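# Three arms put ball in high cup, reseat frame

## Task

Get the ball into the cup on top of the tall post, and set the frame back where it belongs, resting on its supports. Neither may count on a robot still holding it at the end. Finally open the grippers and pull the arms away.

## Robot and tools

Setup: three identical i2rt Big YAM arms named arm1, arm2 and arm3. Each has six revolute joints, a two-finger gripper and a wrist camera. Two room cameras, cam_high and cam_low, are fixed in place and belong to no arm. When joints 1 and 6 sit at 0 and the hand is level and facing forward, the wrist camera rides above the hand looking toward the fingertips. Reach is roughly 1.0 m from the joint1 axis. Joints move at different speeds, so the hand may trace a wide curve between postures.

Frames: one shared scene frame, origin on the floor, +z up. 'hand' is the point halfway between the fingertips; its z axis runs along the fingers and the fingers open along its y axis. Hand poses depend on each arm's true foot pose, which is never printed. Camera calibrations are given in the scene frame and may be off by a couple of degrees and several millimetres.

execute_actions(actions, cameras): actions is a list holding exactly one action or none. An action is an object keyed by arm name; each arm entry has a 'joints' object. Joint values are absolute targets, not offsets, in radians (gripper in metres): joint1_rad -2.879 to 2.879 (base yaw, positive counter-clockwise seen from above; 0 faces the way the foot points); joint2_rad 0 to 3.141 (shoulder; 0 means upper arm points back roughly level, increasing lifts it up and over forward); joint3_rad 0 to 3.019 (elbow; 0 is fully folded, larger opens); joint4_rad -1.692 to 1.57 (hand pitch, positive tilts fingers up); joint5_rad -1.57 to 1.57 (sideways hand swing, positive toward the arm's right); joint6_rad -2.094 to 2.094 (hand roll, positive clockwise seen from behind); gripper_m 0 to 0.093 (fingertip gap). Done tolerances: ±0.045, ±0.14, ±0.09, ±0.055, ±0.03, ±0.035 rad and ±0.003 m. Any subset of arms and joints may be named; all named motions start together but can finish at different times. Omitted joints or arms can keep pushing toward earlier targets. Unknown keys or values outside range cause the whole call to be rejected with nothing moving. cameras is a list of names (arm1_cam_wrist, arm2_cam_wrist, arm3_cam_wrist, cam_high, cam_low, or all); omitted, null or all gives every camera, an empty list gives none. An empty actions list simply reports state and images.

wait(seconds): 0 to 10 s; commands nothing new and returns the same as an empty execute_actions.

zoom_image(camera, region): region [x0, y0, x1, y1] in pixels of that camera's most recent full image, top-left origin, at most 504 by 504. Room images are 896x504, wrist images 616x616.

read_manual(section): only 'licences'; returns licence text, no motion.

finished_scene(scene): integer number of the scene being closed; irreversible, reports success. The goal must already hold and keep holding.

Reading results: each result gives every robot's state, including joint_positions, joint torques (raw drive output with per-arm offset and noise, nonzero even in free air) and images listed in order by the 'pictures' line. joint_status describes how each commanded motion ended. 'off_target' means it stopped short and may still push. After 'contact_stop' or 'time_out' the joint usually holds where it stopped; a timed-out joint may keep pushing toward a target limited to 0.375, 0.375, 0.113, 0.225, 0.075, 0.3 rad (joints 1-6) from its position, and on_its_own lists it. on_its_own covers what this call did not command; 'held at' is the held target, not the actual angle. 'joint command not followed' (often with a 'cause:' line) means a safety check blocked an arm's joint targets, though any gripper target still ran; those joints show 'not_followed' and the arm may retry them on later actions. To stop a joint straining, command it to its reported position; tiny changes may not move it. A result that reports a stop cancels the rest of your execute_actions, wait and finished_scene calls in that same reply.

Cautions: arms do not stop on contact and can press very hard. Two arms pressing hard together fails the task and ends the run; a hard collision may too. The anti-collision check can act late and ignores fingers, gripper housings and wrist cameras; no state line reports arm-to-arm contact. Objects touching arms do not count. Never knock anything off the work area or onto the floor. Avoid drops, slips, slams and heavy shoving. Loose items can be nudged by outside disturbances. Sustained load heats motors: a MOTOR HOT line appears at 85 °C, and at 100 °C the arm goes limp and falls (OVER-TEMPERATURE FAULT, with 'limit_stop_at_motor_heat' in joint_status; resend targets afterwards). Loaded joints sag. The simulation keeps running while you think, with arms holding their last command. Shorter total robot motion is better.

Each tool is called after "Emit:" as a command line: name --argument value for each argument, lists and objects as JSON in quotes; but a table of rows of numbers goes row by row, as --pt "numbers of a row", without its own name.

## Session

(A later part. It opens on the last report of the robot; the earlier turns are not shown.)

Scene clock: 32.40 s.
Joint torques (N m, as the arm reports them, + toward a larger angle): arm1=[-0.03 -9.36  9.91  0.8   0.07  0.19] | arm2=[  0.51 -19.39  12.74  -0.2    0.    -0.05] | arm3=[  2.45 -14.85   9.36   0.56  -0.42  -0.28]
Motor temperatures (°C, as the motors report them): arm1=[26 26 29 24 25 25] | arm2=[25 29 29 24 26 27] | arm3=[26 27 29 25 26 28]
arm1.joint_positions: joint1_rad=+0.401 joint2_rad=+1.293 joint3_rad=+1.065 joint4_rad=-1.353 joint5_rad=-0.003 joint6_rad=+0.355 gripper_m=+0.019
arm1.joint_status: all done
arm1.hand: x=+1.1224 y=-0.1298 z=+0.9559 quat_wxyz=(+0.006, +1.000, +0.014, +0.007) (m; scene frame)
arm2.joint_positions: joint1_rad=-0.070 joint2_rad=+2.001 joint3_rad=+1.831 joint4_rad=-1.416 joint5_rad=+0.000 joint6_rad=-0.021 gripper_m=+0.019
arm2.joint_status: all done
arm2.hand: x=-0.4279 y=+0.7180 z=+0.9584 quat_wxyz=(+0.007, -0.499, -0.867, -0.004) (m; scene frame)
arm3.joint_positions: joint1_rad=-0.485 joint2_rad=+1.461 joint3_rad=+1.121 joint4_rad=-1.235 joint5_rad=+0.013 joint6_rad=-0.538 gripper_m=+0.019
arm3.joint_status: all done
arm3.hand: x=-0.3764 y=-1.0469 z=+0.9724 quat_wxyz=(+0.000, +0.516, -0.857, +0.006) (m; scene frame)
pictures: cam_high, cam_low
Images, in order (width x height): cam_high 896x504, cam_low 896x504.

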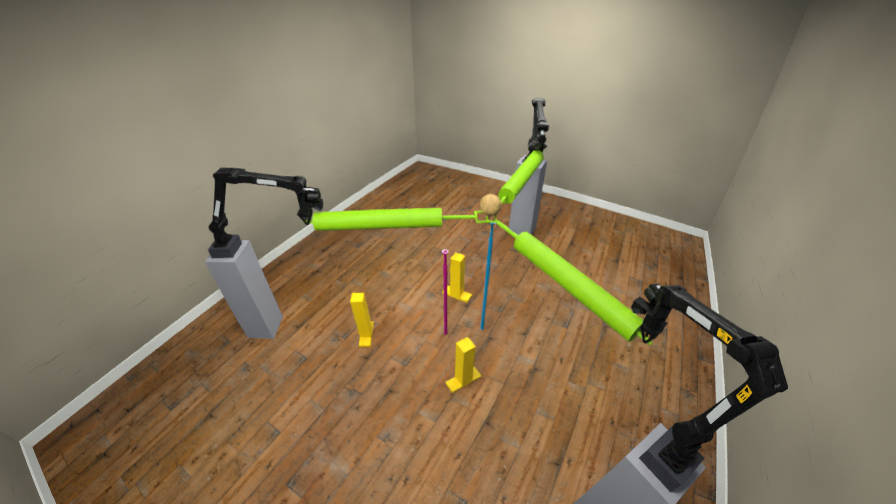

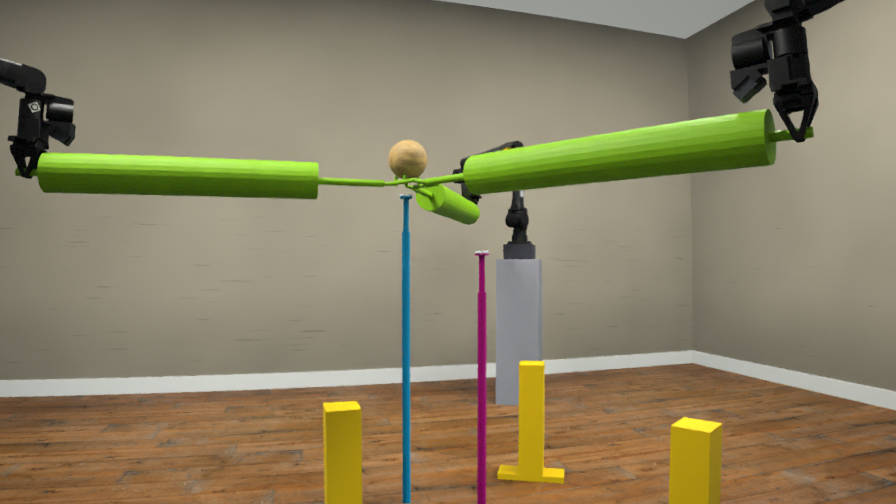

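Emit:
execute_actions --actions '[{"arm1":{"joints":{"joint1_rad":0.461,"joint2_rad":1.297,"joint3_rad":1.135,"joint6_rad":0.415}},"arm2":{"joints":{"joint1_rad":-0.09,"joint2_rad":2.03,"joint3_rad":1.996,"joint4_rad":-1.45,"joint6_rad":-0.042}},"arm3":{"joints":{"joint1_rad":-0.53,"joint2_rad":1.39,"joint3_rad":1.142,"joint6_rad":-0.60}}}]' --cameras '["cam_low","cam_high"]'

Emit:
zoom_image --camera "cam_low" --region '[355, 130, 455, 230]'

Emit:
zoom_image --camera "cam_high" --region '[455, 185, 525, 255]'

Scene clock: 35.60 s.
Joint torques (N m, as the arm reports them, + toward a larger angle): arm1=[-0.03 -8.17 12.34  0.69  0.1   0.18] | arm2=[ -0.39 -19.13  12.6    0.04  -0.04  -0.21] | arm3=[  2.12 -14.56   9.05   0.74  -0.32  -0.29]
Motor temperatures (°C, as the motors report them): arm1=[26 26 30 24 25 25] | arm2=[25 30 31 24 26 27] | arm3=[26 27 29 25 26 28]
arm1.joint_positions: joint1_rad=+0.455 joint2_rad=+1.305 joint3_rad=+1.065 joint4_rad=-1.351 joint5_rad=-0.004 joint6_rad=+0.409 gripper_m=+0.019
arm1.joint_status: all done
arm1.hand: x=+1.1290 y=-0.1479 z=+0.9521 quat_wxyz=(+0.004, +1.000, +0.014, +0.012) (m; scene frame)
arm2.joint_positions: joint1_rad=-0.076 joint2_rad=+2.048 joint3_rad=+1.913 joint4_rad=-1.441 joint5_rad=+0.001 joint6_rad=-0.027 gripper_m=+0.019
arm2.joint_status: all done
arm2.hand: x=-0.4220 y=+0.6999 z=+0.9612 quat_wxyz=(+0.003, -0.498, -0.867, -0.001) (m; scene frame)
arm3.joint_positions: joint1_rad=-0.532 joint2_rad=+1.440 joint3_rad=+1.111 joint4_rad=-1.235 joint5_rad=+0.011 joint6_rad=-0.585 gripper_m=+0.019
arm3.joint_status: all done
arm3.hand: x=-0.3708 y=-1.0651 z=+0.9767 quat_wxyz=(-0.005, +0.516, -0.856, +0.006) (m; scene frame)
pictures: cam_high, cam_low
Images, in order (width x height): cam_high 896x504, cam_low 896x504.

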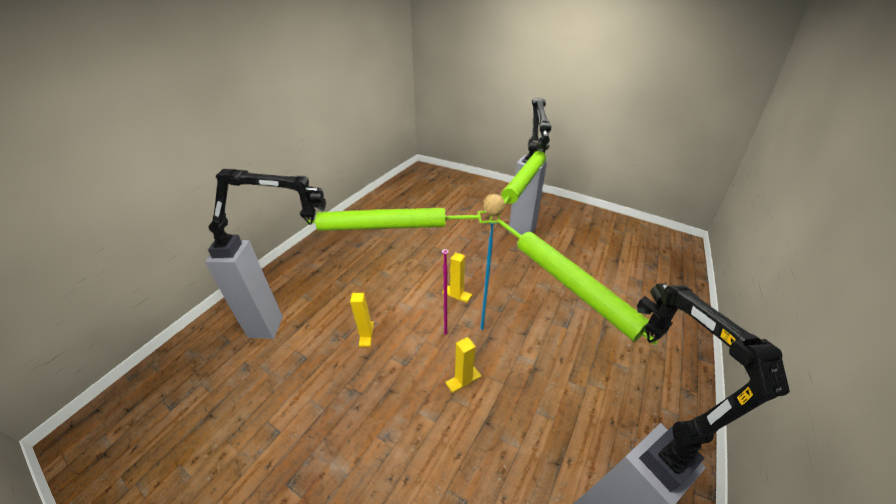

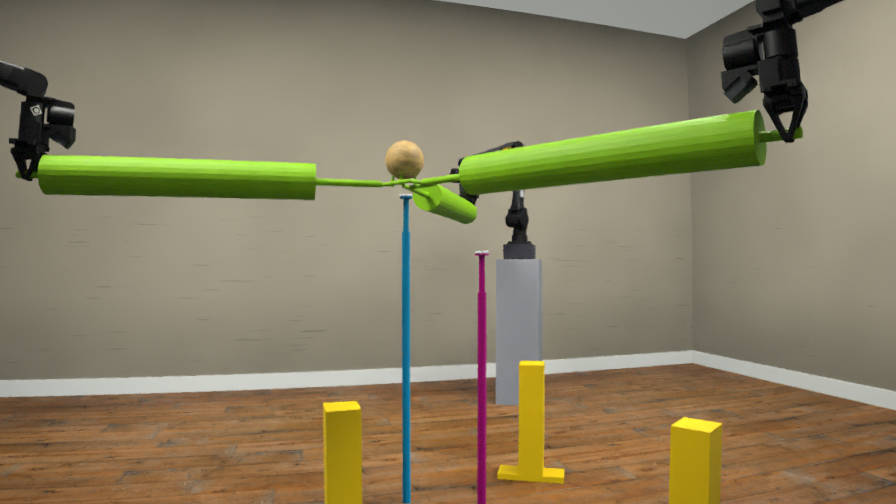

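Region (355, 130, 455, 230) of cam_low's 896x504 image, scaled by 5.040, with more detail than that image has.

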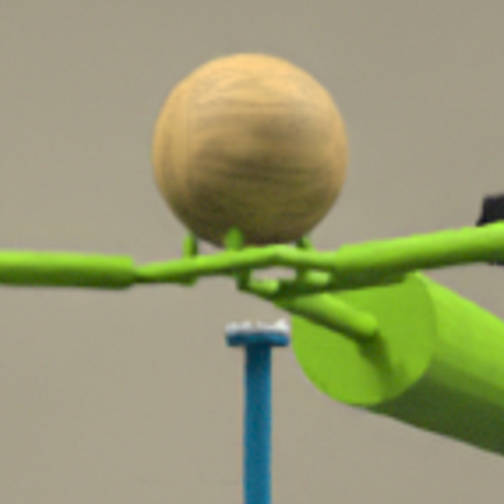

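Region (455, 185, 525, 255) of cam_high's 896x504 image, scaled by 7.200, with more detail than that image has.

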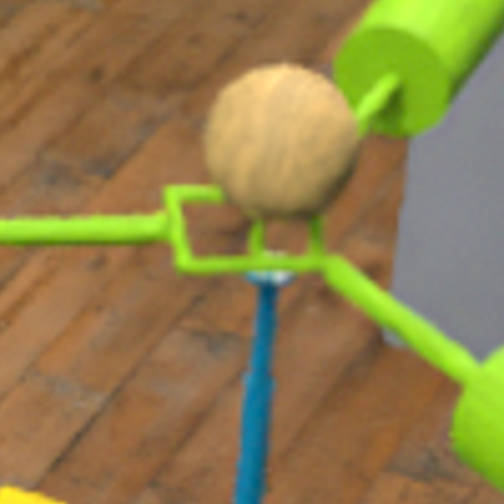

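Emit:
execute_actions --actions '[]' --cameras '["cam_low","cam_high"]'

Scene clock: 39.03 s.
Joint torques (N m, as the arm reports them, + toward a larger angle): arm1=[ 0.05 -8.28 12.37  0.67  0.1   0.18] | arm2=[ -0.35 -19.32  12.74  -0.02  -0.06  -0.2 ] | arm3=[  1.46 -14.86   8.89   0.74  -0.34  -0.29]
Motor temperatures (°C, as the motors report them): arm1=[26 25 30 24 25 25] | arm2=[25 30 32 24 26 27] | arm3=[26 27 29 25 26 28]
arm1.joint_positions: joint1_rad=+0.455 joint2_rad=+1.305 joint3_rad=+1.065 joint4_rad=-1.351 joint5_rad=-0.004 joint6_rad=+0.409 gripper_m=+0.019
arm1.joint_status: all done
arm1.hand: x=+1.1290 y=-0.1479 z=+0.9521 quat_wxyz=(+0.004, +1.000, +0.014, +0.012) (m; scene frame)
arm2.joint_positions: joint1_rad=-0.076 joint2_rad=+2.048 joint3_rad=+1.913 joint4_rad=-1.441 joint5_rad=+0.001 joint6_rad=-0.027 gripper_m=+0.019
arm2.joint_status: all done
arm2.hand: x=-0.4220 y=+0.6999 z=+0.9612 quat_wxyz=(+0.003, -0.498, -0.867, -0.001) (m; scene frame)
arm3.joint_positions: joint1_rad=-0.532 joint2_rad=+1.440 joint3_rad=+1.111 joint4_rad=-1.235 joint5_rad=+0.011 joint6_rad=-0.585 gripper_m=+0.019
arm3.joint_status: all done
arm3.hand: x=-0.3708 y=-1.0651 z=+0.9767 quat_wxyz=(-0.005, +0.516, -0.856, +0.006) (m; scene frame)
pictures: cam_high, cam_low
Images, in order (width x height): cam_high 896x504, cam_low 896x504.

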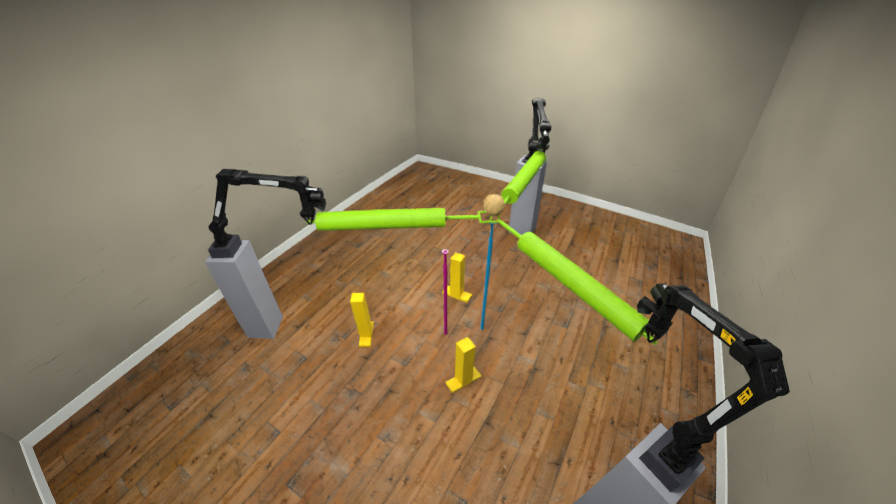

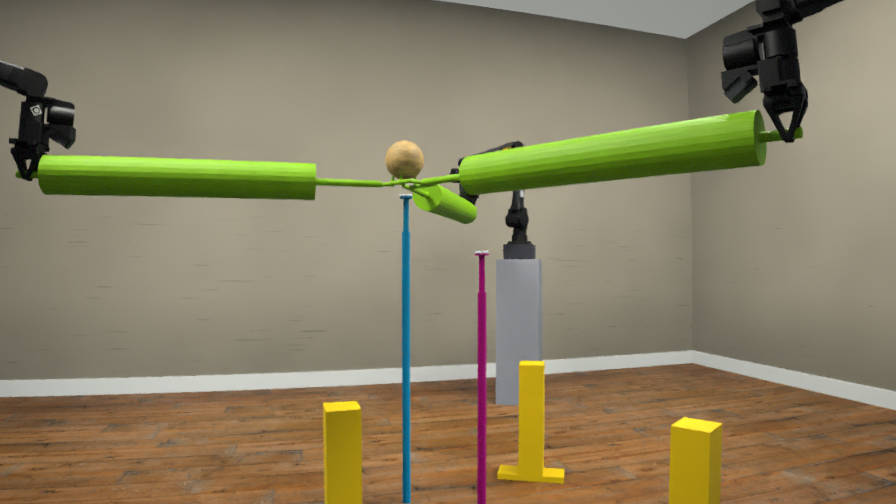

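Emit:
execute_actions --actions '[{"arm1":{"joints":{"joint2_rad":1.335,"joint3_rad":1.025,"joint4_rad":-1.235}},"arm2":{"joints":{"joint1_rad":-0.095,"joint2_rad":2.045,"joint3_rad":1.875,"joint4_rad":-1.34}},"arm3":{"joints":{"joint2_rad":1.43,"joint3_rad":1.05,"joint4_rad":-1.115}}}]' --cameras '["cam_low","cam_high"]'

Emit:
zoom_image --camera "cam_low" --region '[355, 130, 455, 230]'

Emit:
zoom_image --camera "cam_high" --region '[455, 185, 525, 255]'

Scene clock: 42.13 s.
Joint torques (N m, as the arm reports them, + toward a larger angle): arm1=[-0.66 -9.6   8.47  0.52  0.25  0.14] | arm2=[  0.02 -21.23   8.13   1.08  -0.05  -0.13] | arm3=[  1.9  -11.33   8.22   1.13  -0.46  -0.27]
Motor temperatures (°C, as the motors report them): arm1=[26 25 31 24 25 25] | arm2=[25 30 33 24 26 27] | arm3=[26 27 29 25 27 28]
arm1.joint_positions: joint1_rad=+0.459 joint2_rad=+1.355 joint3_rad=+1.011 joint4_rad=-1.238 joint5_rad=-0.008 joint6_rad=+0.413 gripper_m=+0.019
arm1.joint_status: all done
arm1.hand: x=+1.1210 y=-0.1545 z=+0.9154 quat_wxyz=(+0.008, +1.000, +0.014, +0.008) (m; scene frame)
arm2.joint_positions: joint1_rad=-0.090 joint2_rad=+2.075 joint3_rad=+1.855 joint4_rad=-1.358 joint5_rad=+0.001 joint6_rad=-0.038 gripper_m=+0.019
arm2.joint_status: all done
arm2.hand: x=-0.4288 y=+0.6939 z=+0.9226 quat_wxyz=(+0.003, -0.500, -0.866, -0.002) (m; scene frame)
arm3.joint_positions: joint1_rad=-0.532 joint2_rad=+1.448 joint3_rad=+1.021 joint4_rad=-1.131 joint5_rad=+0.015 joint6_rad=-0.585 gripper_m=+0.019
arm3.joint_status: all done
arm3.hand: x=-0.3782 y=-1.0699 z=+0.9421 quat_wxyz=(-0.008, +0.516, -0.856, +0.008) (m; scene frame)
pictures: cam_high, cam_low
Images, in order (width x height): cam_high 896x504, cam_low 896x504.

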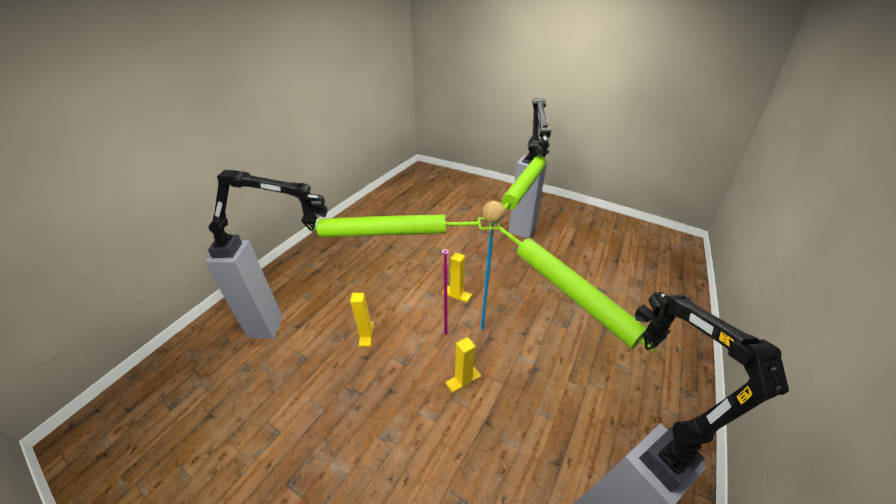

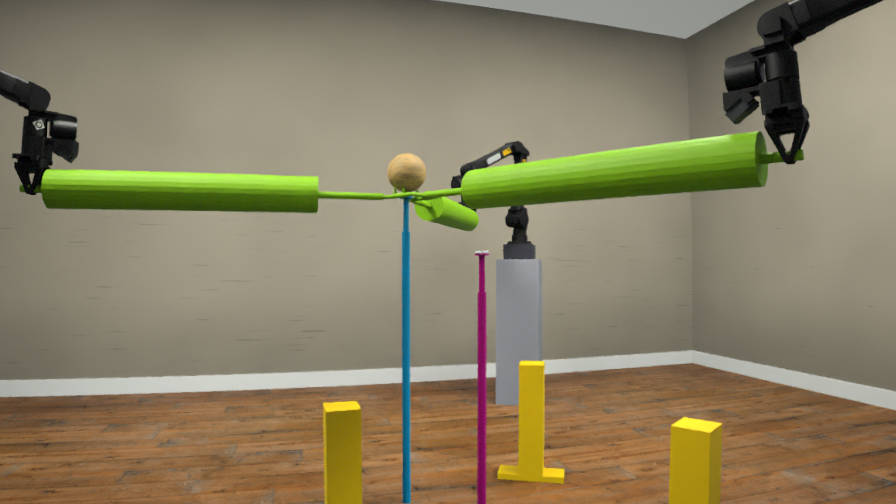

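Region (355, 130, 455, 230) of cam_low's 896x504 image, scaled by 5.040, with more detail than that image has.

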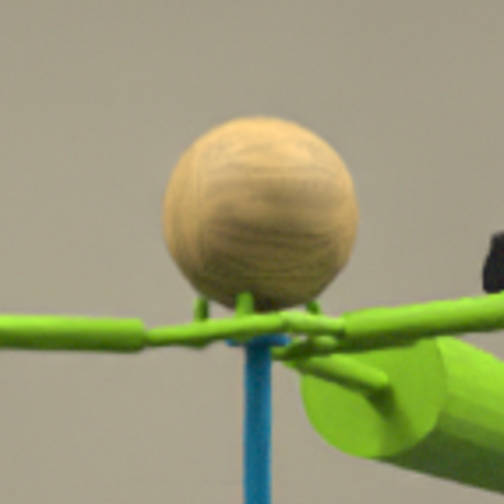

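Region (455, 185, 525, 255) of cam_high's 896x504 image, scaled by 7.200, with more detail than that image has.

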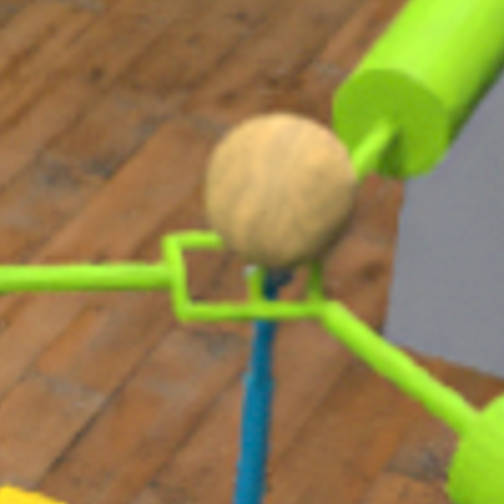

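Emit:
execute_actions --actions '[{"arm1":{"joints":{"joint2_rad":1.338,"joint3_rad":0.977,"joint4_rad":-1.18}},"arm2":{"joints":{"joint1_rad":-0.075,"joint2_rad":2.05,"joint3_rad":1.838,"joint4_rad":-1.293}},"arm3":{"joints":{"joint2_rad":1.465,"joint3_rad":1.02,"joint4_rad":-1.055}}}]' --cameras '["cam_low","cam_high"]'

Emit:
zoom_image --camera "cam_low" --region '[355, 130, 455, 230]'

Emit:
zoom_image --camera "cam_high" --region '[455, 185, 525, 255]'

Scene clock: 44.50 s.
Joint torques (N m, as the arm reports them, + toward a larger angle): arm1=[-0.29 -9.13  7.97  0.77  0.26  0.14] | arm2=[  2.11 -19.85   7.7    1.26  -0.05  -0.09] | arm3=[  1.49 -11.64   8.04   1.33  -0.44  -0.28]
Motor temperatures (°C, as the motors report them): arm1=[26 25 30 24 25 25] | arm2=[25 31 33 24 26 27] | arm3=[26 27 29 25 27 28]
arm1.joint_positions: joint1_rad=+0.459 joint2_rad=+1.355 joint3_rad=+0.967 joint4_rad=-1.187 joint5_rad=-0.008 joint6_rad=+0.413 gripper_m=+0.019
arm1.joint_status: all done
arm1.hand: x=+1.1247 y=-0.1530 z=+0.9000 quat_wxyz=(+0.009, +1.000, +0.014, +0.005) (m; scene frame)
arm2.joint_positions: joint1_rad=-0.082 joint2_rad=+2.075 joint3_rad=+1.824 joint4_rad=-1.314 joint5_rad=+0.001 joint6_rad=-0.036 gripper_m=+0.019
arm2.joint_status: all done
arm2.hand: x=-0.4245 y=+0.6957 z=+0.9110 quat_wxyz=(-0.002, -0.497, -0.868, +0.002) (m; scene frame)
arm3.joint_positions: joint1_rad=-0.532 joint2_rad=+1.482 joint3_rad=+0.998 joint4_rad=-1.070 joint5_rad=+0.015 joint6_rad=-0.585 gripper_m=+0.019
arm3.joint_status: all done
arm3.hand: x=-0.3745 y=-1.0677 z=+0.9214 quat_wxyz=(-0.010, +0.516, -0.856, +0.008) (m; scene frame)
pictures: cam_high, cam_low
Images, in order (width x height): cam_high 896x504, cam_low 896x504.

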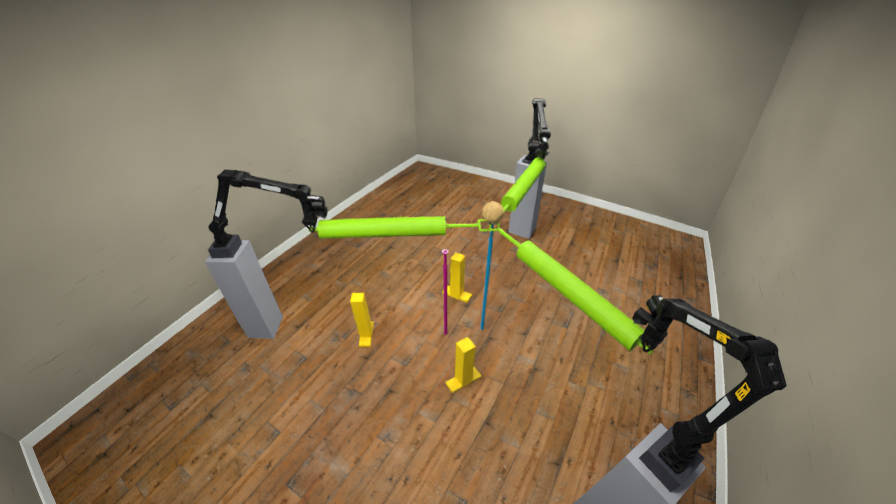

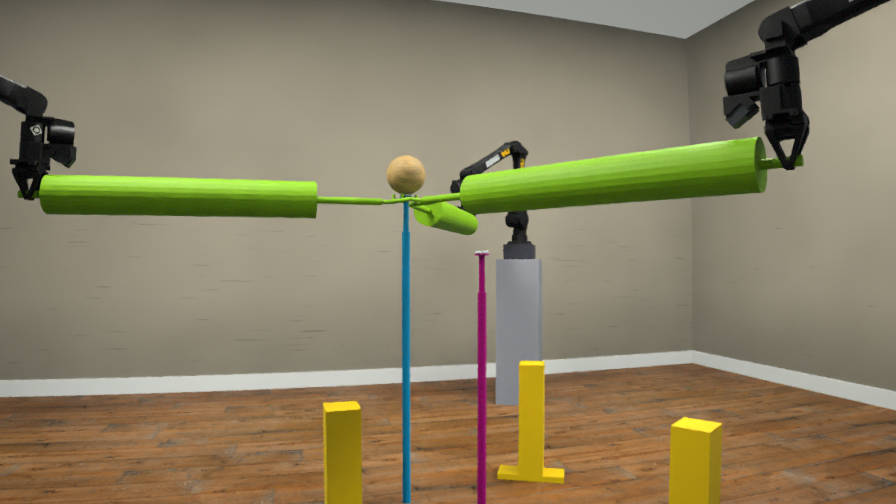

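Region (355, 130, 455, 230) of cam_low's 896x504 image, scaled by 5.040, with more detail than that image has.

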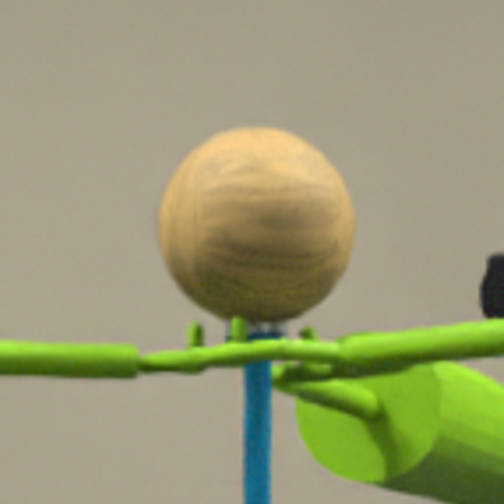

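Region (455, 185, 525, 255) of cam_high's 896x504 image, scaled by 7.200, with more detail than that image has.

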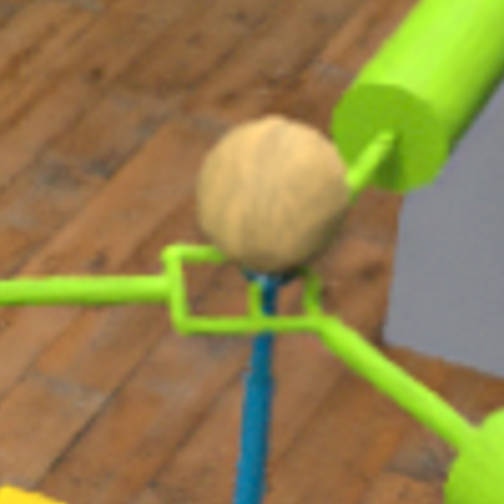

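Emit:
execute_actions --actions '[{"arm1":{"joints":{"joint2_rad":1.38,"joint3_rad":0.918,"joint4_rad":-1.078}},"arm2":{"joints":{"joint2_rad":2.082,"joint3_rad":1.78,"joint4_rad":-1.208}},"arm3":{"joints":{"joint2_rad":1.522,"joint3_rad":0.965,"joint4_rad":-0.942}}}]' --cameras '["cam_low","cam_high"]'

Emit:
zoom_image --camera "cam_low" --region '[345, 140, 505, 300]'

Emit:
zoom_image --camera "cam_high" --region '[430, 185, 530, 285]'

Scene clock: 46.43 s.
Joint torques (N m, as the arm reports them, + toward a larger angle): arm1=[-0.37 -9.85  7.63  0.72  0.19  0.13] | arm2=[  0.97 -20.88   7.28   0.87  -0.01  -0.17] | arm3=[  1.59 -12.42   7.36   1.11  -0.37  -0.28]
Motor temperatures (°C, as the motors report them): arm1=[26 25 30 24 25 25] | arm2=[25 31 32 24 26 27] | arm3=[26 27 29 25 27 28]
arm1.joint_positions: joint1_rad=+0.459 joint2_rad=+1.397 joint3_rad=+0.909 joint4_rad=-1.084 joint5_rad=-0.007 joint6_rad=+0.413 gripper_m=+0.019
arm1.joint_status: all done
arm1.hand: x=+1.1241 y=-0.1534 z=+0.8657 quat_wxyz=(+0.009, +1.000, +0.014, +0.003) (m; scene frame)
arm2.joint_positions: joint1_rad=-0.082 joint2_rad=+2.108 joint3_rad=+1.767 joint4_rad=-1.222 joint5_rad=+0.001 joint6_rad=-0.035 gripper_m=+0.019
arm2.joint_status: all done
arm2.hand: x=-0.4243 y=+0.6955 z=+0.8704 quat_wxyz=(-0.003, -0.498, -0.867, +0.002) (m; scene frame)
arm3.joint_positions: joint1_rad=-0.532 joint2_rad=+1.543 joint3_rad=+0.944 joint4_rad=-0.956 joint5_rad=+0.013 joint6_rad=-0.585 gripper_m=+0.019
arm3.joint_status: all done
arm3.hand: x=-0.3742 y=-1.0671 z=+0.8810 quat_wxyz=(-0.009, +0.516, -0.856, +0.006) (m; scene frame)
pictures: cam_high, cam_low
Images, in order (width x height): cam_high 896x504, cam_low 896x504.

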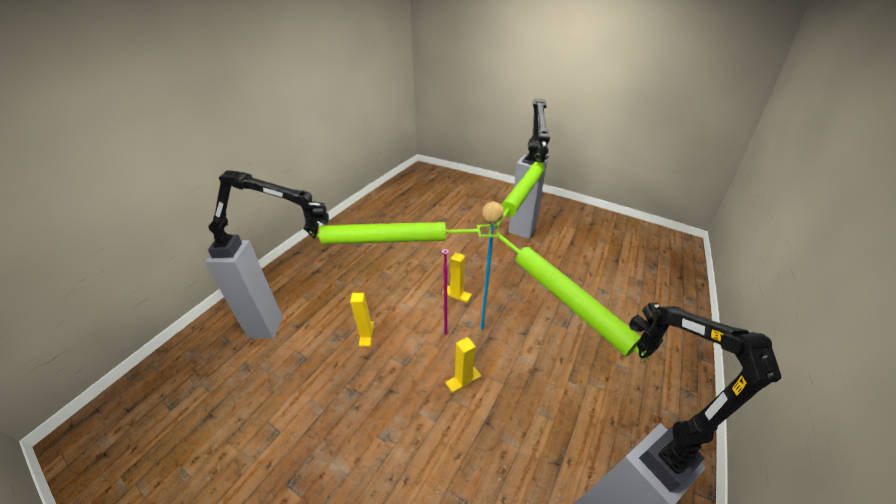

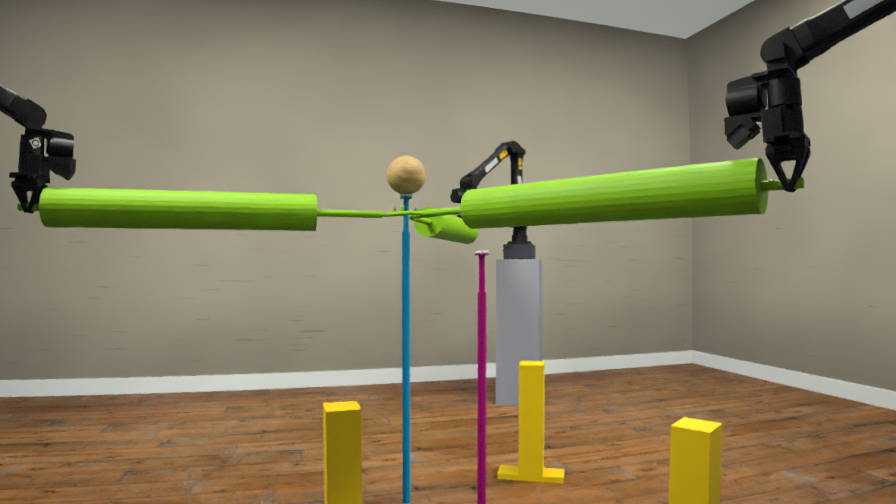

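Region (345, 140, 505, 300) of cam_low's 896x504 image, scaled by 3.150, with more detail than that image has.

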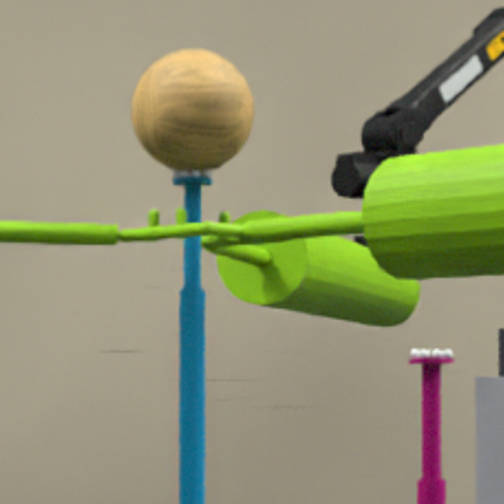

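Region (430, 185, 530, 285) of cam_high's 896x504 image, scaled by 5.040, with more detail than that image has.

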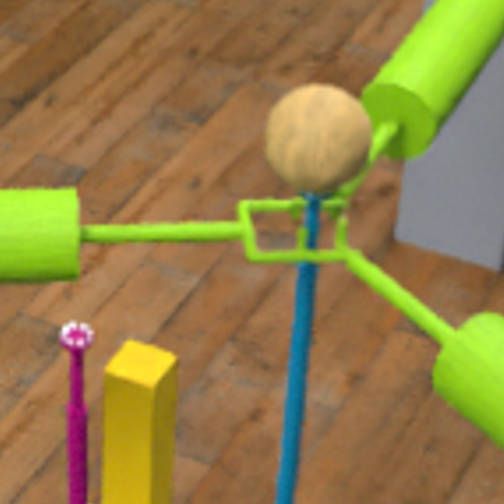

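Emit:
execute_actions --actions '[{"arm1":{"joints":{"joint1_rad":0.262,"joint2_rad":1.413,"joint3_rad":1.0,"joint4_rad":-1.085,"joint6_rad":0.215}},"arm2":{"joints":{"joint1_rad":-0.095,"joint2_rad":1.90,"joint3_rad":1.507,"joint4_rad":-1.108}},"arm3":{"joints":{"joint1_rad":-0.348,"joint2_rad":1.535,"joint3_rad":1.0,"joint4_rad":-0.99,"joint6_rad":-0.405}}}]' --cameras '["cam_low","cam_high"]'

Emit:
zoom_image --camera "cam_high" --region '[430, 185, 530, 285]'

Scene clock: 51.83 s.
Joint torques (N m, as the arm reports them, + toward a larger angle): arm1=[-1.28 -9.5  10.69  0.4   0.31  0.  ] | arm2=[  0.02 -18.99   7.1    1.24  -0.06  -0.18] | arm3=[  1.8  -11.43   9.04  -0.65  -0.33  -0.07]
Motor temperatures (°C, as the motors report them): arm1=[26 25 30 24 25 25] | arm2=[25 31 32 24 26 27] | arm3=[26 27 29 25 27 28]
arm1.joint_positions: joint1_rad=+0.269 joint2_rad=+1.424 joint3_rad=+0.946 joint4_rad=-1.084 joint5_rad=-0.010 joint6_rad=+0.226 gripper_m=+0.019
arm1.joint_status: all done
arm1.hand: x=+1.0871 y=-0.0933 z=+0.8677 quat_wxyz=(+0.012, +1.000, +0.013, -0.001) (m; scene frame)
arm2.joint_positions: joint1_rad=-0.086 joint2_rad=+1.935 joint3_rad=+1.494 joint4_rad=-1.130 joint5_rad=+0.002 joint6_rad=-0.035 gripper_m=+0.019
arm2.joint_status: all done
arm2.hand: x=-0.4595 y=+0.7564 z=+0.8741 quat_wxyz=(+0.001, -0.499, -0.866, +0.001) (m; scene frame)
arm3.joint_positions: joint1_rad=-0.351 joint2_rad=+1.543 joint3_rad=+0.954 joint4_rad=-0.969 joint5_rad=+0.011 joint6_rad=-0.408 gripper_m=+0.019
arm3.joint_status: all done
arm3.hand: x=-0.4126 y=-1.0060 z=+0.8843 quat_wxyz=(-0.009, +0.518, -0.856, +0.005) (m; scene frame)
pictures: cam_high, cam_low
Images, in order (width x height): cam_high 896x504, cam_low 896x504.

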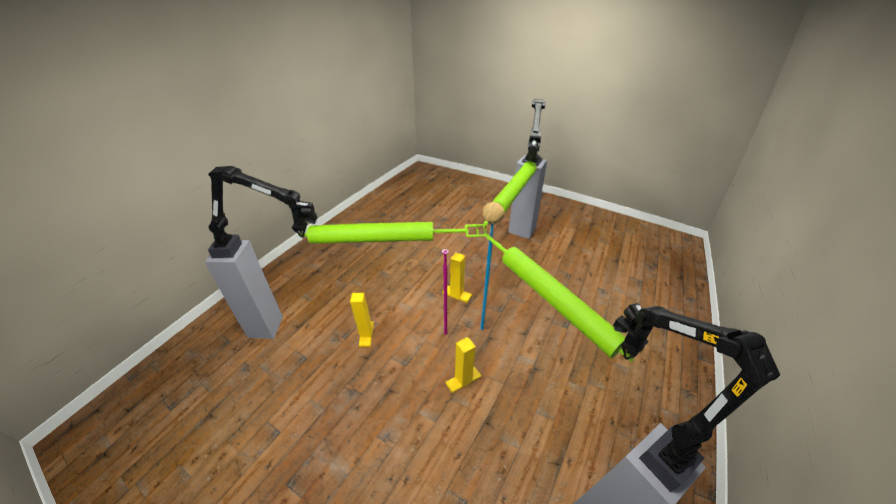

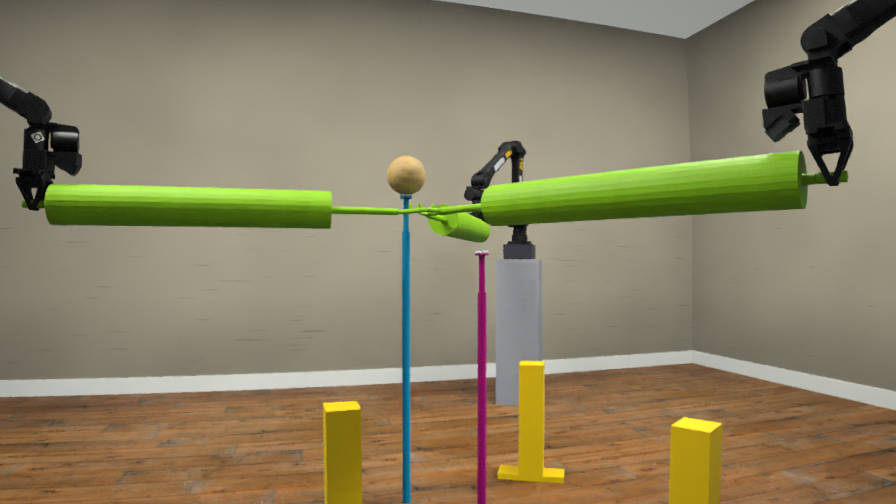

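Region (430, 185, 530, 285) of cam_high's 896x504 image, scaled by 5.040, with more detail than that image has.

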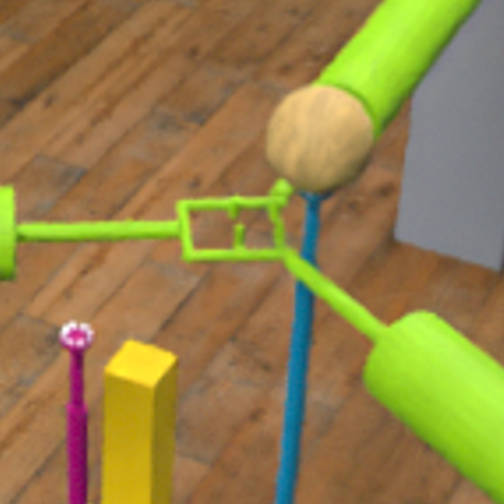

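Emit:
execute_actions --actions '[{"arm1":{"joints":{"joint1_rad":0.011,"joint2_rad":1.55,"joint3_rad":1.155,"joint4_rad":-1.12,"joint6_rad":-0.04}},"arm2":{"joints":{"joint1_rad":-0.133,"joint2_rad":1.655,"joint3_rad":1.132,"joint4_rad":-0.985,"joint6_rad":-0.085}},"arm3":{"joints":{"joint1_rad":-0.078,"joint2_rad":1.59,"joint3_rad":1.075,"joint4_rad":-1.01,"joint6_rad":-0.133}}}]' --cameras '[]'

Emit:
execute_actions --actions '[{"arm1":{"joints":{"joint1_rad":-0.173,"joint2_rad":1.728,"joint3_rad":1.39,"joint4_rad":-1.175,"joint6_rad":-0.224}},"arm2":{"joints":{"joint1_rad":-0.192,"joint2_rad":1.395,"joint3_rad":0.815,"joint4_rad":-0.935,"joint6_rad":-0.145}},"arm3":{"joints":{"joint1_rad":0.153,"joint2_rad":1.70,"joint3_rad":1.222,"joint4_rad":-1.045,"joint6_rad":0.098}}}]' --cameras '["cam_low","cam_high"]'

Scene clock: 55.30 s.
Joint torques (N m, as the arm reports them, + toward a larger angle): arm1=[ -1.05 -13.4   10.06   0.19   0.17   0.  ] | arm2=[  0.72 -13.82   6.79   1.34  -0.04  -0.11] | arm3=[  2.47 -13.3    9.04   0.32  -0.27  -0.03]
Motor temperatures (°C, as the motors report them): arm1=[26 25 31 24 25 25] | arm2=[25 31 31 24 26 27] | arm3=[26 27 30 25 27 28]
arm1.joint_positions: joint1_rad=+0.016 joint2_rad=+1.572 joint3_rad=+1.110 joint4_rad=-1.116 joint5_rad=-0.007 joint6_rad=-0.030 gripper_m=+0.019
arm1.joint_status: all done
arm1.hand: x=+1.0193 y=+0.0012 z=+0.8659 quat_wxyz=(+0.010, +1.000, +0.014, +0.005) (m; scene frame)
arm2.joint_positions: joint1_rad=-0.130 joint2_rad=+1.680 joint3_rad=+1.119 joint4_rad=-1.007 joint5_rad=+0.001 joint6_rad=-0.080 gripper_m=+0.019
arm2.joint_status: all done
arm2.hand: x=-0.5294 y=+0.8453 z=+0.8734 quat_wxyz=(-0.001, -0.499, -0.867, +0.001) (m; scene frame)
arm3.joint_positions: joint1_rad=-0.084 joint2_rad=+1.606 joint3_rad=+1.028 joint4_rad=-1.006 joint5_rad=+0.011 joint6_rad=-0.141 gripper_m=+0.019
arm3.joint_status: all done
arm3.hand: x=-0.4786 y=-0.9164 z=+0.8833 quat_wxyz=(+0.002, +0.518, -0.855, +0.007) (m; scene frame)
pictures: none
No camera images: the call's "cameras" was empty. Leave "cameras" out to get every camera's image.

Scene clock: 56.37 s.
Joint torques (N m, as the arm reports them, + toward a larger angle): arm1=[ -1.03 -16.07  10.54  -0.21   0.1    0.01] | arm2=[-0.45 -9.94  6.48  1.2  -0.11 -0.17] | arm3=[  1.76 -15.16   9.15   0.42  -0.09  -0.09]
Motor temperatures (°C, as the motors report them): arm1=[26 25 31 24 25 25] | arm2=[25 31 31 24 26 27] | arm3=[26 27 30 25 27 28]
arm1.joint_positions: joint1_rad=-0.168 joint2_rad=+1.754 joint3_rad=+1.340 joint4_rad=-1.164 joint5_rad=-0.005 joint6_rad=-0.214 gripper_m=+0.019
arm1.joint_status: all done
arm1.hand: x=+0.9525 y=+0.0942 z=+0.8628 quat_wxyz=(+0.010, +1.000, +0.014, +0.004) (m; scene frame)
arm2.joint_positions: joint1_rad=-0.185 joint2_rad=+1.417 joint3_rad=+0.801 joint4_rad=-0.955 joint5_rad=+0.003 joint6_rad=-0.138 gripper_m=+0.019
arm2.joint_status: all done
arm2.hand: x=-0.5952 y=+0.9384 z=+0.8715 quat_wxyz=(+0.001, -0.498, -0.867, +0.001) (m; scene frame)
arm3.joint_positions: joint1_rad=+0.151 joint2_rad=+1.725 joint3_rad=+1.177 joint4_rad=-1.043 joint5_rad=+0.005 joint6_rad=+0.093 gripper_m=+0.019
arm3.joint_status: all done
arm3.hand: x=-0.5466 y=-0.8230 z=+0.8808 quat_wxyz=(+0.005, +0.518, -0.855, +0.008) (m; scene frame)
pictures: cam_high, cam_low
Images, in order (width x height): cam_high 896x504, cam_low 896x504.

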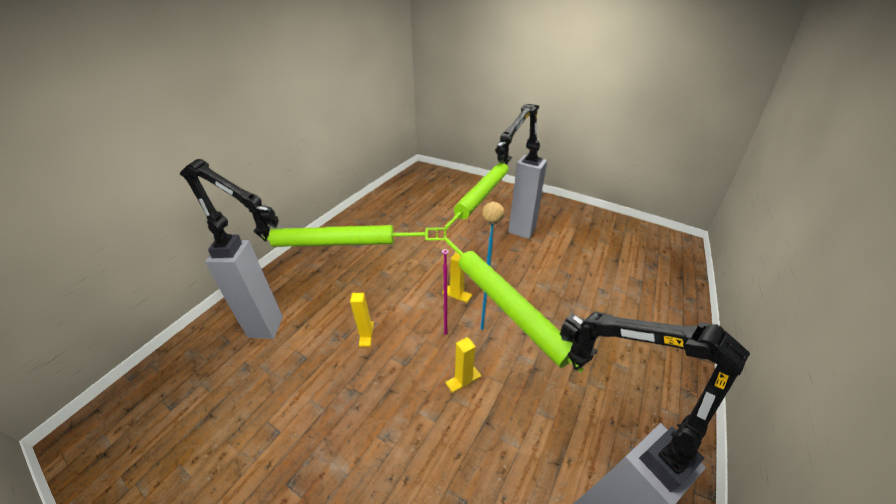

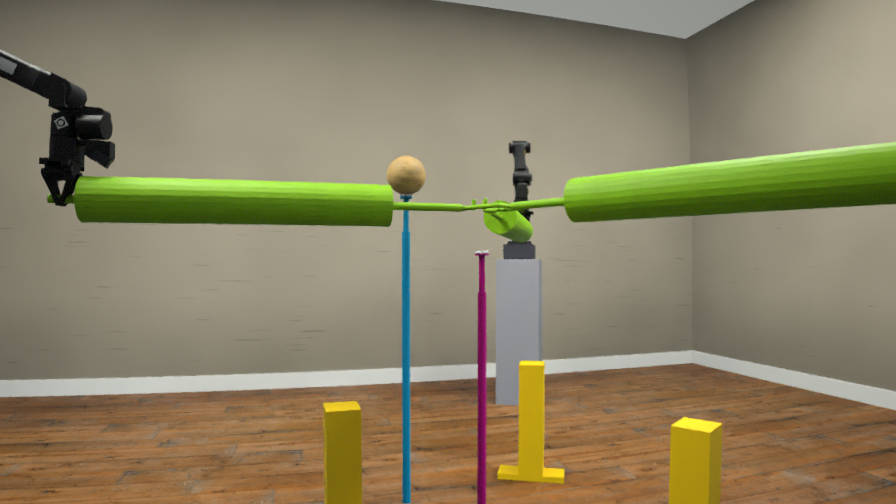

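Now home xy at h .34.

Emit:
execute_actions --actions '[{"arm1":{"joints":{"joint1_rad":-0.292,"joint2_rad":2.003,"joint3_rad":1.568,"joint4_rad":-1.045,"joint6_rad":-0.344}},"arm2":{"joints":{"joint1_rad":-0.288,"joint2_rad":1.405,"joint3_rad":0.48,"joint4_rad":-0.598,"joint6_rad":-0.24}},"arm3":{"joints":{"joint1_rad":0.313,"joint2_rad":1.958,"joint3_rad":1.342,"joint4_rad":-0.868,"joint6_rad":0.26}}}]' --cameras '["cam_low","cam_high"]'

Scene clock: 58.30 s.
Joint torques (N m, as the arm reports them, + toward a larger angle): arm1=[ -1.03 -20.37  10.68   0.15  -0.1    0.02] | arm2=[ 0.66 -6.67  4.79  1.62 -0.14 -0.11] | arm3=[  1.74 -20.11   9.05   0.62   0.07  -0.06]
Motor temperatures (°C, as the motors report them): arm1=[26 25 31 24 25 25] | arm2=[25 31 31 24 26 27] | arm3=[26 27 30 25 27 28]
arm1.joint_positions: joint1_rad=-0.287 joint2_rad=+2.040 joint3_rad=+1.509 joint4_rad=-1.041 joint5_rad=-0.001 joint6_rad=-0.335 gripper_m=+0.019
arm1.joint_status: all done
arm1.hand: x=+0.8941 y=+0.1751 z=+0.7684 quat_wxyz=(+0.007, +1.000, +0.015, +0.002) (m; scene frame)
arm2.joint_positions: joint1_rad=-0.284 joint2_rad=+1.417 joint3_rad=+0.465 joint4_rad=-0.629 joint5_rad=+0.003 joint6_rad=-0.234 gripper_m=+0.019
arm2.joint_status: all done
arm2.hand: x=-0.6541 y=+1.0160 z=+0.7810 quat_wxyz=(+0.005, -0.499, -0.866, -0.003) (m; scene frame)
arm3.joint_positions: joint1_rad=+0.308 joint2_rad=+1.996 joint3_rad=+1.289 joint4_rad=-0.873 joint5_rad=+0.001 joint6_rad=+0.252 gripper_m=+0.019
arm3.joint_status: all done
arm3.hand: x=-0.6035 y=-0.7419 z=+0.7846 quat_wxyz=(+0.001, +0.518, -0.856, +0.004) (m; scene frame)
pictures: cam_high, cam_low
Images, in order (width x height): cam_high 896x504, cam_low 896x504.

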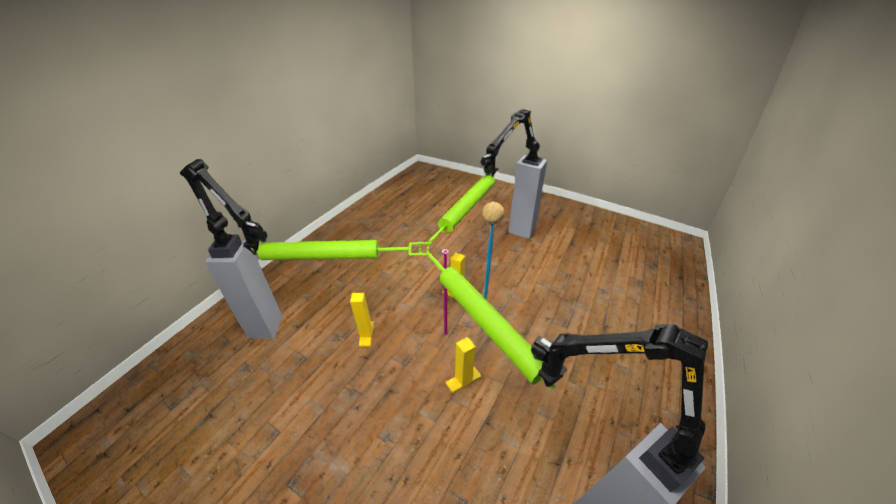

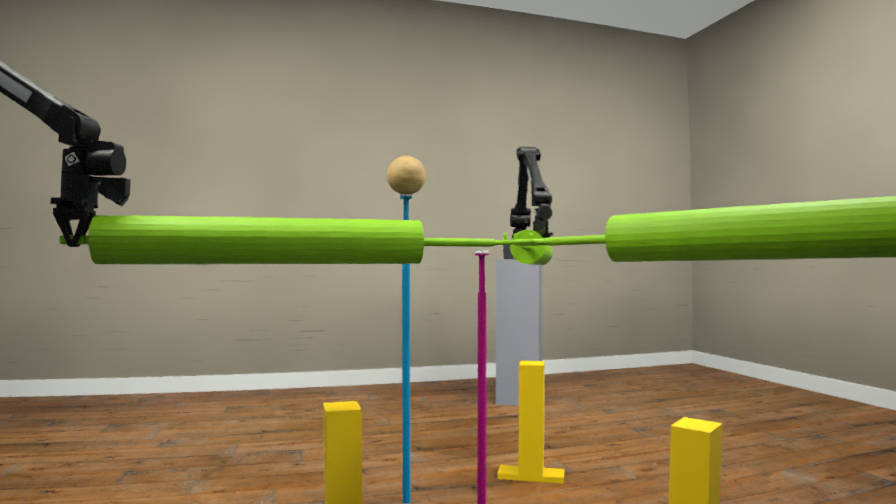

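Emit:
execute_actions --actions '[{"arm1":{"joints":{"joint2_rad":2.13,"joint3_rad":1.49,"joint4_rad":-0.87}},"arm2":{"joints":{"joint2_rad":1.775,"joint3_rad":0.445,"joint4_rad":-0.205}},"arm3":{"joints":{"joint2_rad":2.115,"joint3_rad":1.30,"joint4_rad":-0.69}}}]' --cameras '[]'

Emit:
execute_actions --actions '[{"arm1":{"joints":{"joint2_rad":2.294,"joint3_rad":1.52,"joint4_rad":-0.714}},"arm2":{"joints":{"joint2_rad":2.163,"joint3_rad":0.515,"joint4_rad":0.12}},"arm3":{"joints":{"joint2_rad":2.307,"joint3_rad":1.35,"joint4_rad":-0.533}}}]' --cameras '[]'

Emit:
execute_actions --actions '[{"arm1":{"joints":{"joint2_rad":2.481,"joint3_rad":1.58,"joint4_rad":-0.59}},"arm2":{"joints":{"joint2_rad":2.50,"joint3_rad":0.645,"joint4_rad":0.322}},"arm3":{"joints":{"joint2_rad":2.514,"joint3_rad":1.435,"joint4_rad":-0.417}}}]' --cameras '["cam_low","cam_high"]'

Scene clock: 61.10 s.
Joint torques (N m, as the arm reports them, + toward a larger angle): arm1=[ -0.47 -20.92   7.     0.61  -0.16   0.05] | arm2=[ 0.44 -8.42  2.06  1.55 -0.16 -0.13] | arm3=[  1.81 -21.     5.66   0.93   0.04  -0.09]
Motor temperatures (°C, as the motors report them): arm1=[26 26 31 24 25 25] | arm2=[25 31 30 24 26 27] | arm3=[26 27 30 25 27 28]
arm1.joint_positions: joint1_rad=-0.292 joint2_rad=+2.170 joint3_rad=+1.476 joint4_rad=-0.875 joint5_rad=+0.001 joint6_rad=-0.338 gripper_m=+0.019
arm1.joint_status: all done
arm1.hand: x=+0.8925 y=+0.1777 z=+0.6848 quat_wxyz=(+0.006, +1.000, +0.015, +0.001) (m; scene frame)
arm2.joint_positions: joint1_rad=-0.284 joint2_rad=+1.789 joint3_rad=+0.434 joint4_rad=-0.235 joint5_rad=+0.003 joint6_rad=-0.234 gripper_m=+0.019
arm2.joint_status: all done
arm2.hand: x=-0.6551 y=+1.0191 z=+0.6893 quat_wxyz=(+0.008, -0.499, -0.866, -0.006) (m; scene frame)
arm3.joint_positions: joint1_rad=+0.312 joint2_rad=+2.156 joint3_rad=+1.281 joint4_rad=-0.699 joint5_rad=+0.002 joint6_rad=+0.254 gripper_m=+0.019
arm3.joint_status: all done
arm3.hand: x=-0.6042 y=-0.7374 z=+0.7011 quat_wxyz=(-0.001, +0.518, -0.855, +0.001) (m; scene frame)
pictures: none
No camera images: the call's "cameras" was empty. Leave "cameras" out to get every camera's image.

Scene clock: 62.13 s.
Joint torques (N m, as the arm reports them, + toward a larger angle): arm1=[ -1.05 -21.61   8.1    0.39  -0.09   0.04] | arm2=[  0.18 -10.2   -0.23   1.42  -0.08  -0.11] | arm3=[  2.27 -21.08   6.18   0.96   0.07  -0.08]
Motor temperatures (°C, as the motors report them): arm1=[26 26 31 24 25 25] | arm2=[25 31 30 24 26 27] | arm3=[26 28 30 25 27 28]
arm1.joint_positions: joint1_rad=-0.286 joint2_rad=+2.333 joint3_rad=+1.477 joint4_rad=-0.714 joint5_rad=-0.001 joint6_rad=-0.337 gripper_m=+0.019
arm1.joint_status: all done
arm1.hand: x=+0.8946 y=+0.1724 z=+0.5931 quat_wxyz=(+0.007, +1.000, +0.016, +0.001) (m; scene frame)
arm2.joint_positions: joint1_rad=-0.284 joint2_rad=+2.177 joint3_rad=+0.503 joint4_rad=+0.094 joint5_rad=+0.002 joint6_rad=-0.234 gripper_m=+0.019
arm2.joint_status: all done
arm2.hand: x=-0.6533 y=+1.0141 z=+0.5999 quat_wxyz=(+0.004, -0.499, -0.866, -0.002) (m; scene frame)
arm3.joint_positions: joint1_rad=+0.306 joint2_rad=+2.345 joint3_rad=+1.311 joint4_rad=-0.542 joint5_rad=+0.001 joint6_rad=+0.255 gripper_m=+0.019
arm3.joint_status: all done
arm3.hand: x=-0.6015 y=-0.7406 z=+0.6107 quat_wxyz=(+0.000, +0.515, -0.857, +0.002) (m; scene frame)
pictures: none
No camera images: the call's "cameras" was empty. Leave "cameras" out to get every camera's image.

Scene clock: 63.10 s.
Joint torques (N m, as the arm reports them, + toward a larger angle): arm1=[ -0.92 -21.86   7.25   0.35  -0.07   0.03] | arm2=[  0.   -11.37  -2.3    1.5   -0.06  -0.14] | arm3=[  2.46 -22.03   5.06   0.91   0.06  -0.13]
Motor temperatures (°C, as the motors report them): arm1=[26 26 31 24 25 25] | arm2=[25 31 30 24 26 27] | arm3=[26 28 30 25 27 28]
arm1.joint_positions: joint1_rad=-0.285 joint2_rad=+2.518 joint3_rad=+1.539 joint4_rad=-0.590 joint5_rad=-0.001 joint6_rad=-0.336 gripper_m=+0.019
arm1.joint_status: all done
arm1.hand: x=+0.8951 y=+0.1704 z=+0.5036 quat_wxyz=(+0.007, +1.000, +0.016, +0.001) (m; scene frame)
arm2.joint_positions: joint1_rad=-0.284 joint2_rad=+2.512 joint3_rad=+0.643 joint4_rad=+0.295 joint5_rad=+0.002 joint6_rad=-0.234 gripper_m=+0.019
arm2.joint_status: all done
arm2.hand: x=-0.6525 y=+1.0116 z=+0.5103 quat_wxyz=(+0.002, -0.499, -0.866, -0.001) (m; scene frame)
arm3.joint_positions: joint1_rad=+0.305 joint2_rad=+2.551 joint3_rad=+1.403 joint4_rad=-0.427 joint5_rad=+0.001 joint6_rad=+0.255 gripper_m=+0.019
arm3.joint_status: all done
arm3.hand: x=-0.6009 y=-0.7401 z=+0.5218 quat_wxyz=(+0.000, +0.515, -0.857, +0.002) (m; scene frame)
pictures: cam_high, cam_low
Images, in order (width x height): cam_high 896x504, cam_low 896x504.

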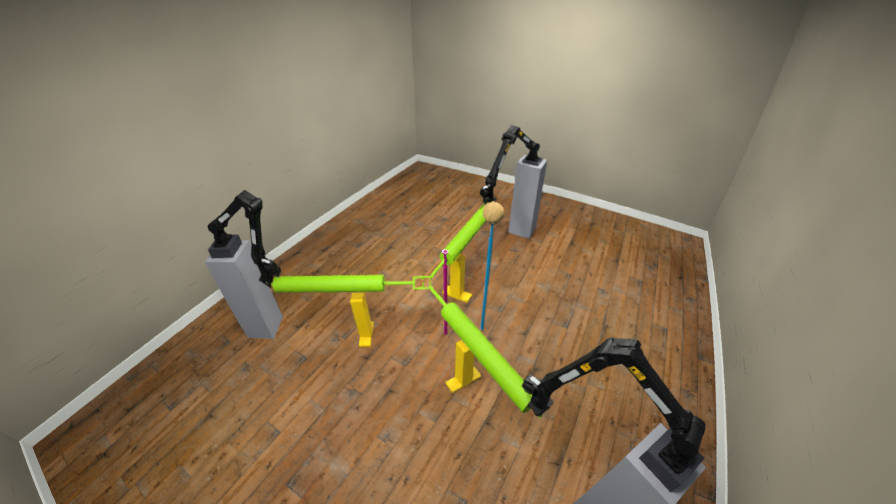

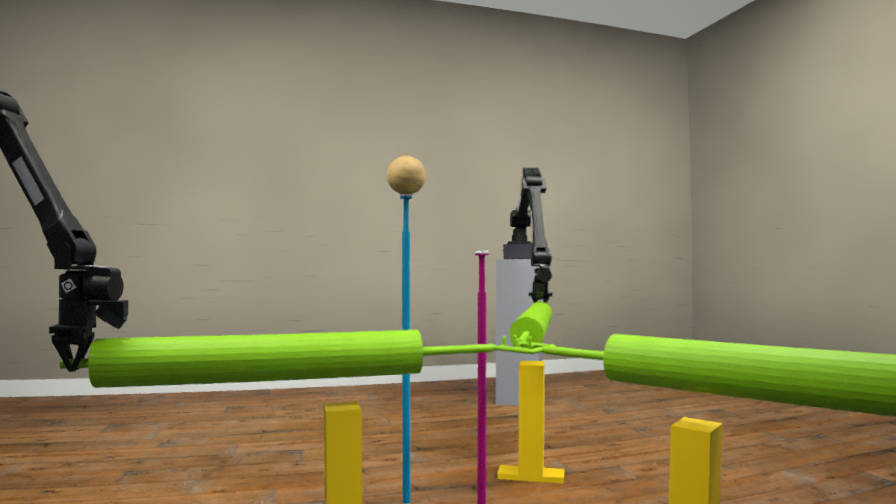

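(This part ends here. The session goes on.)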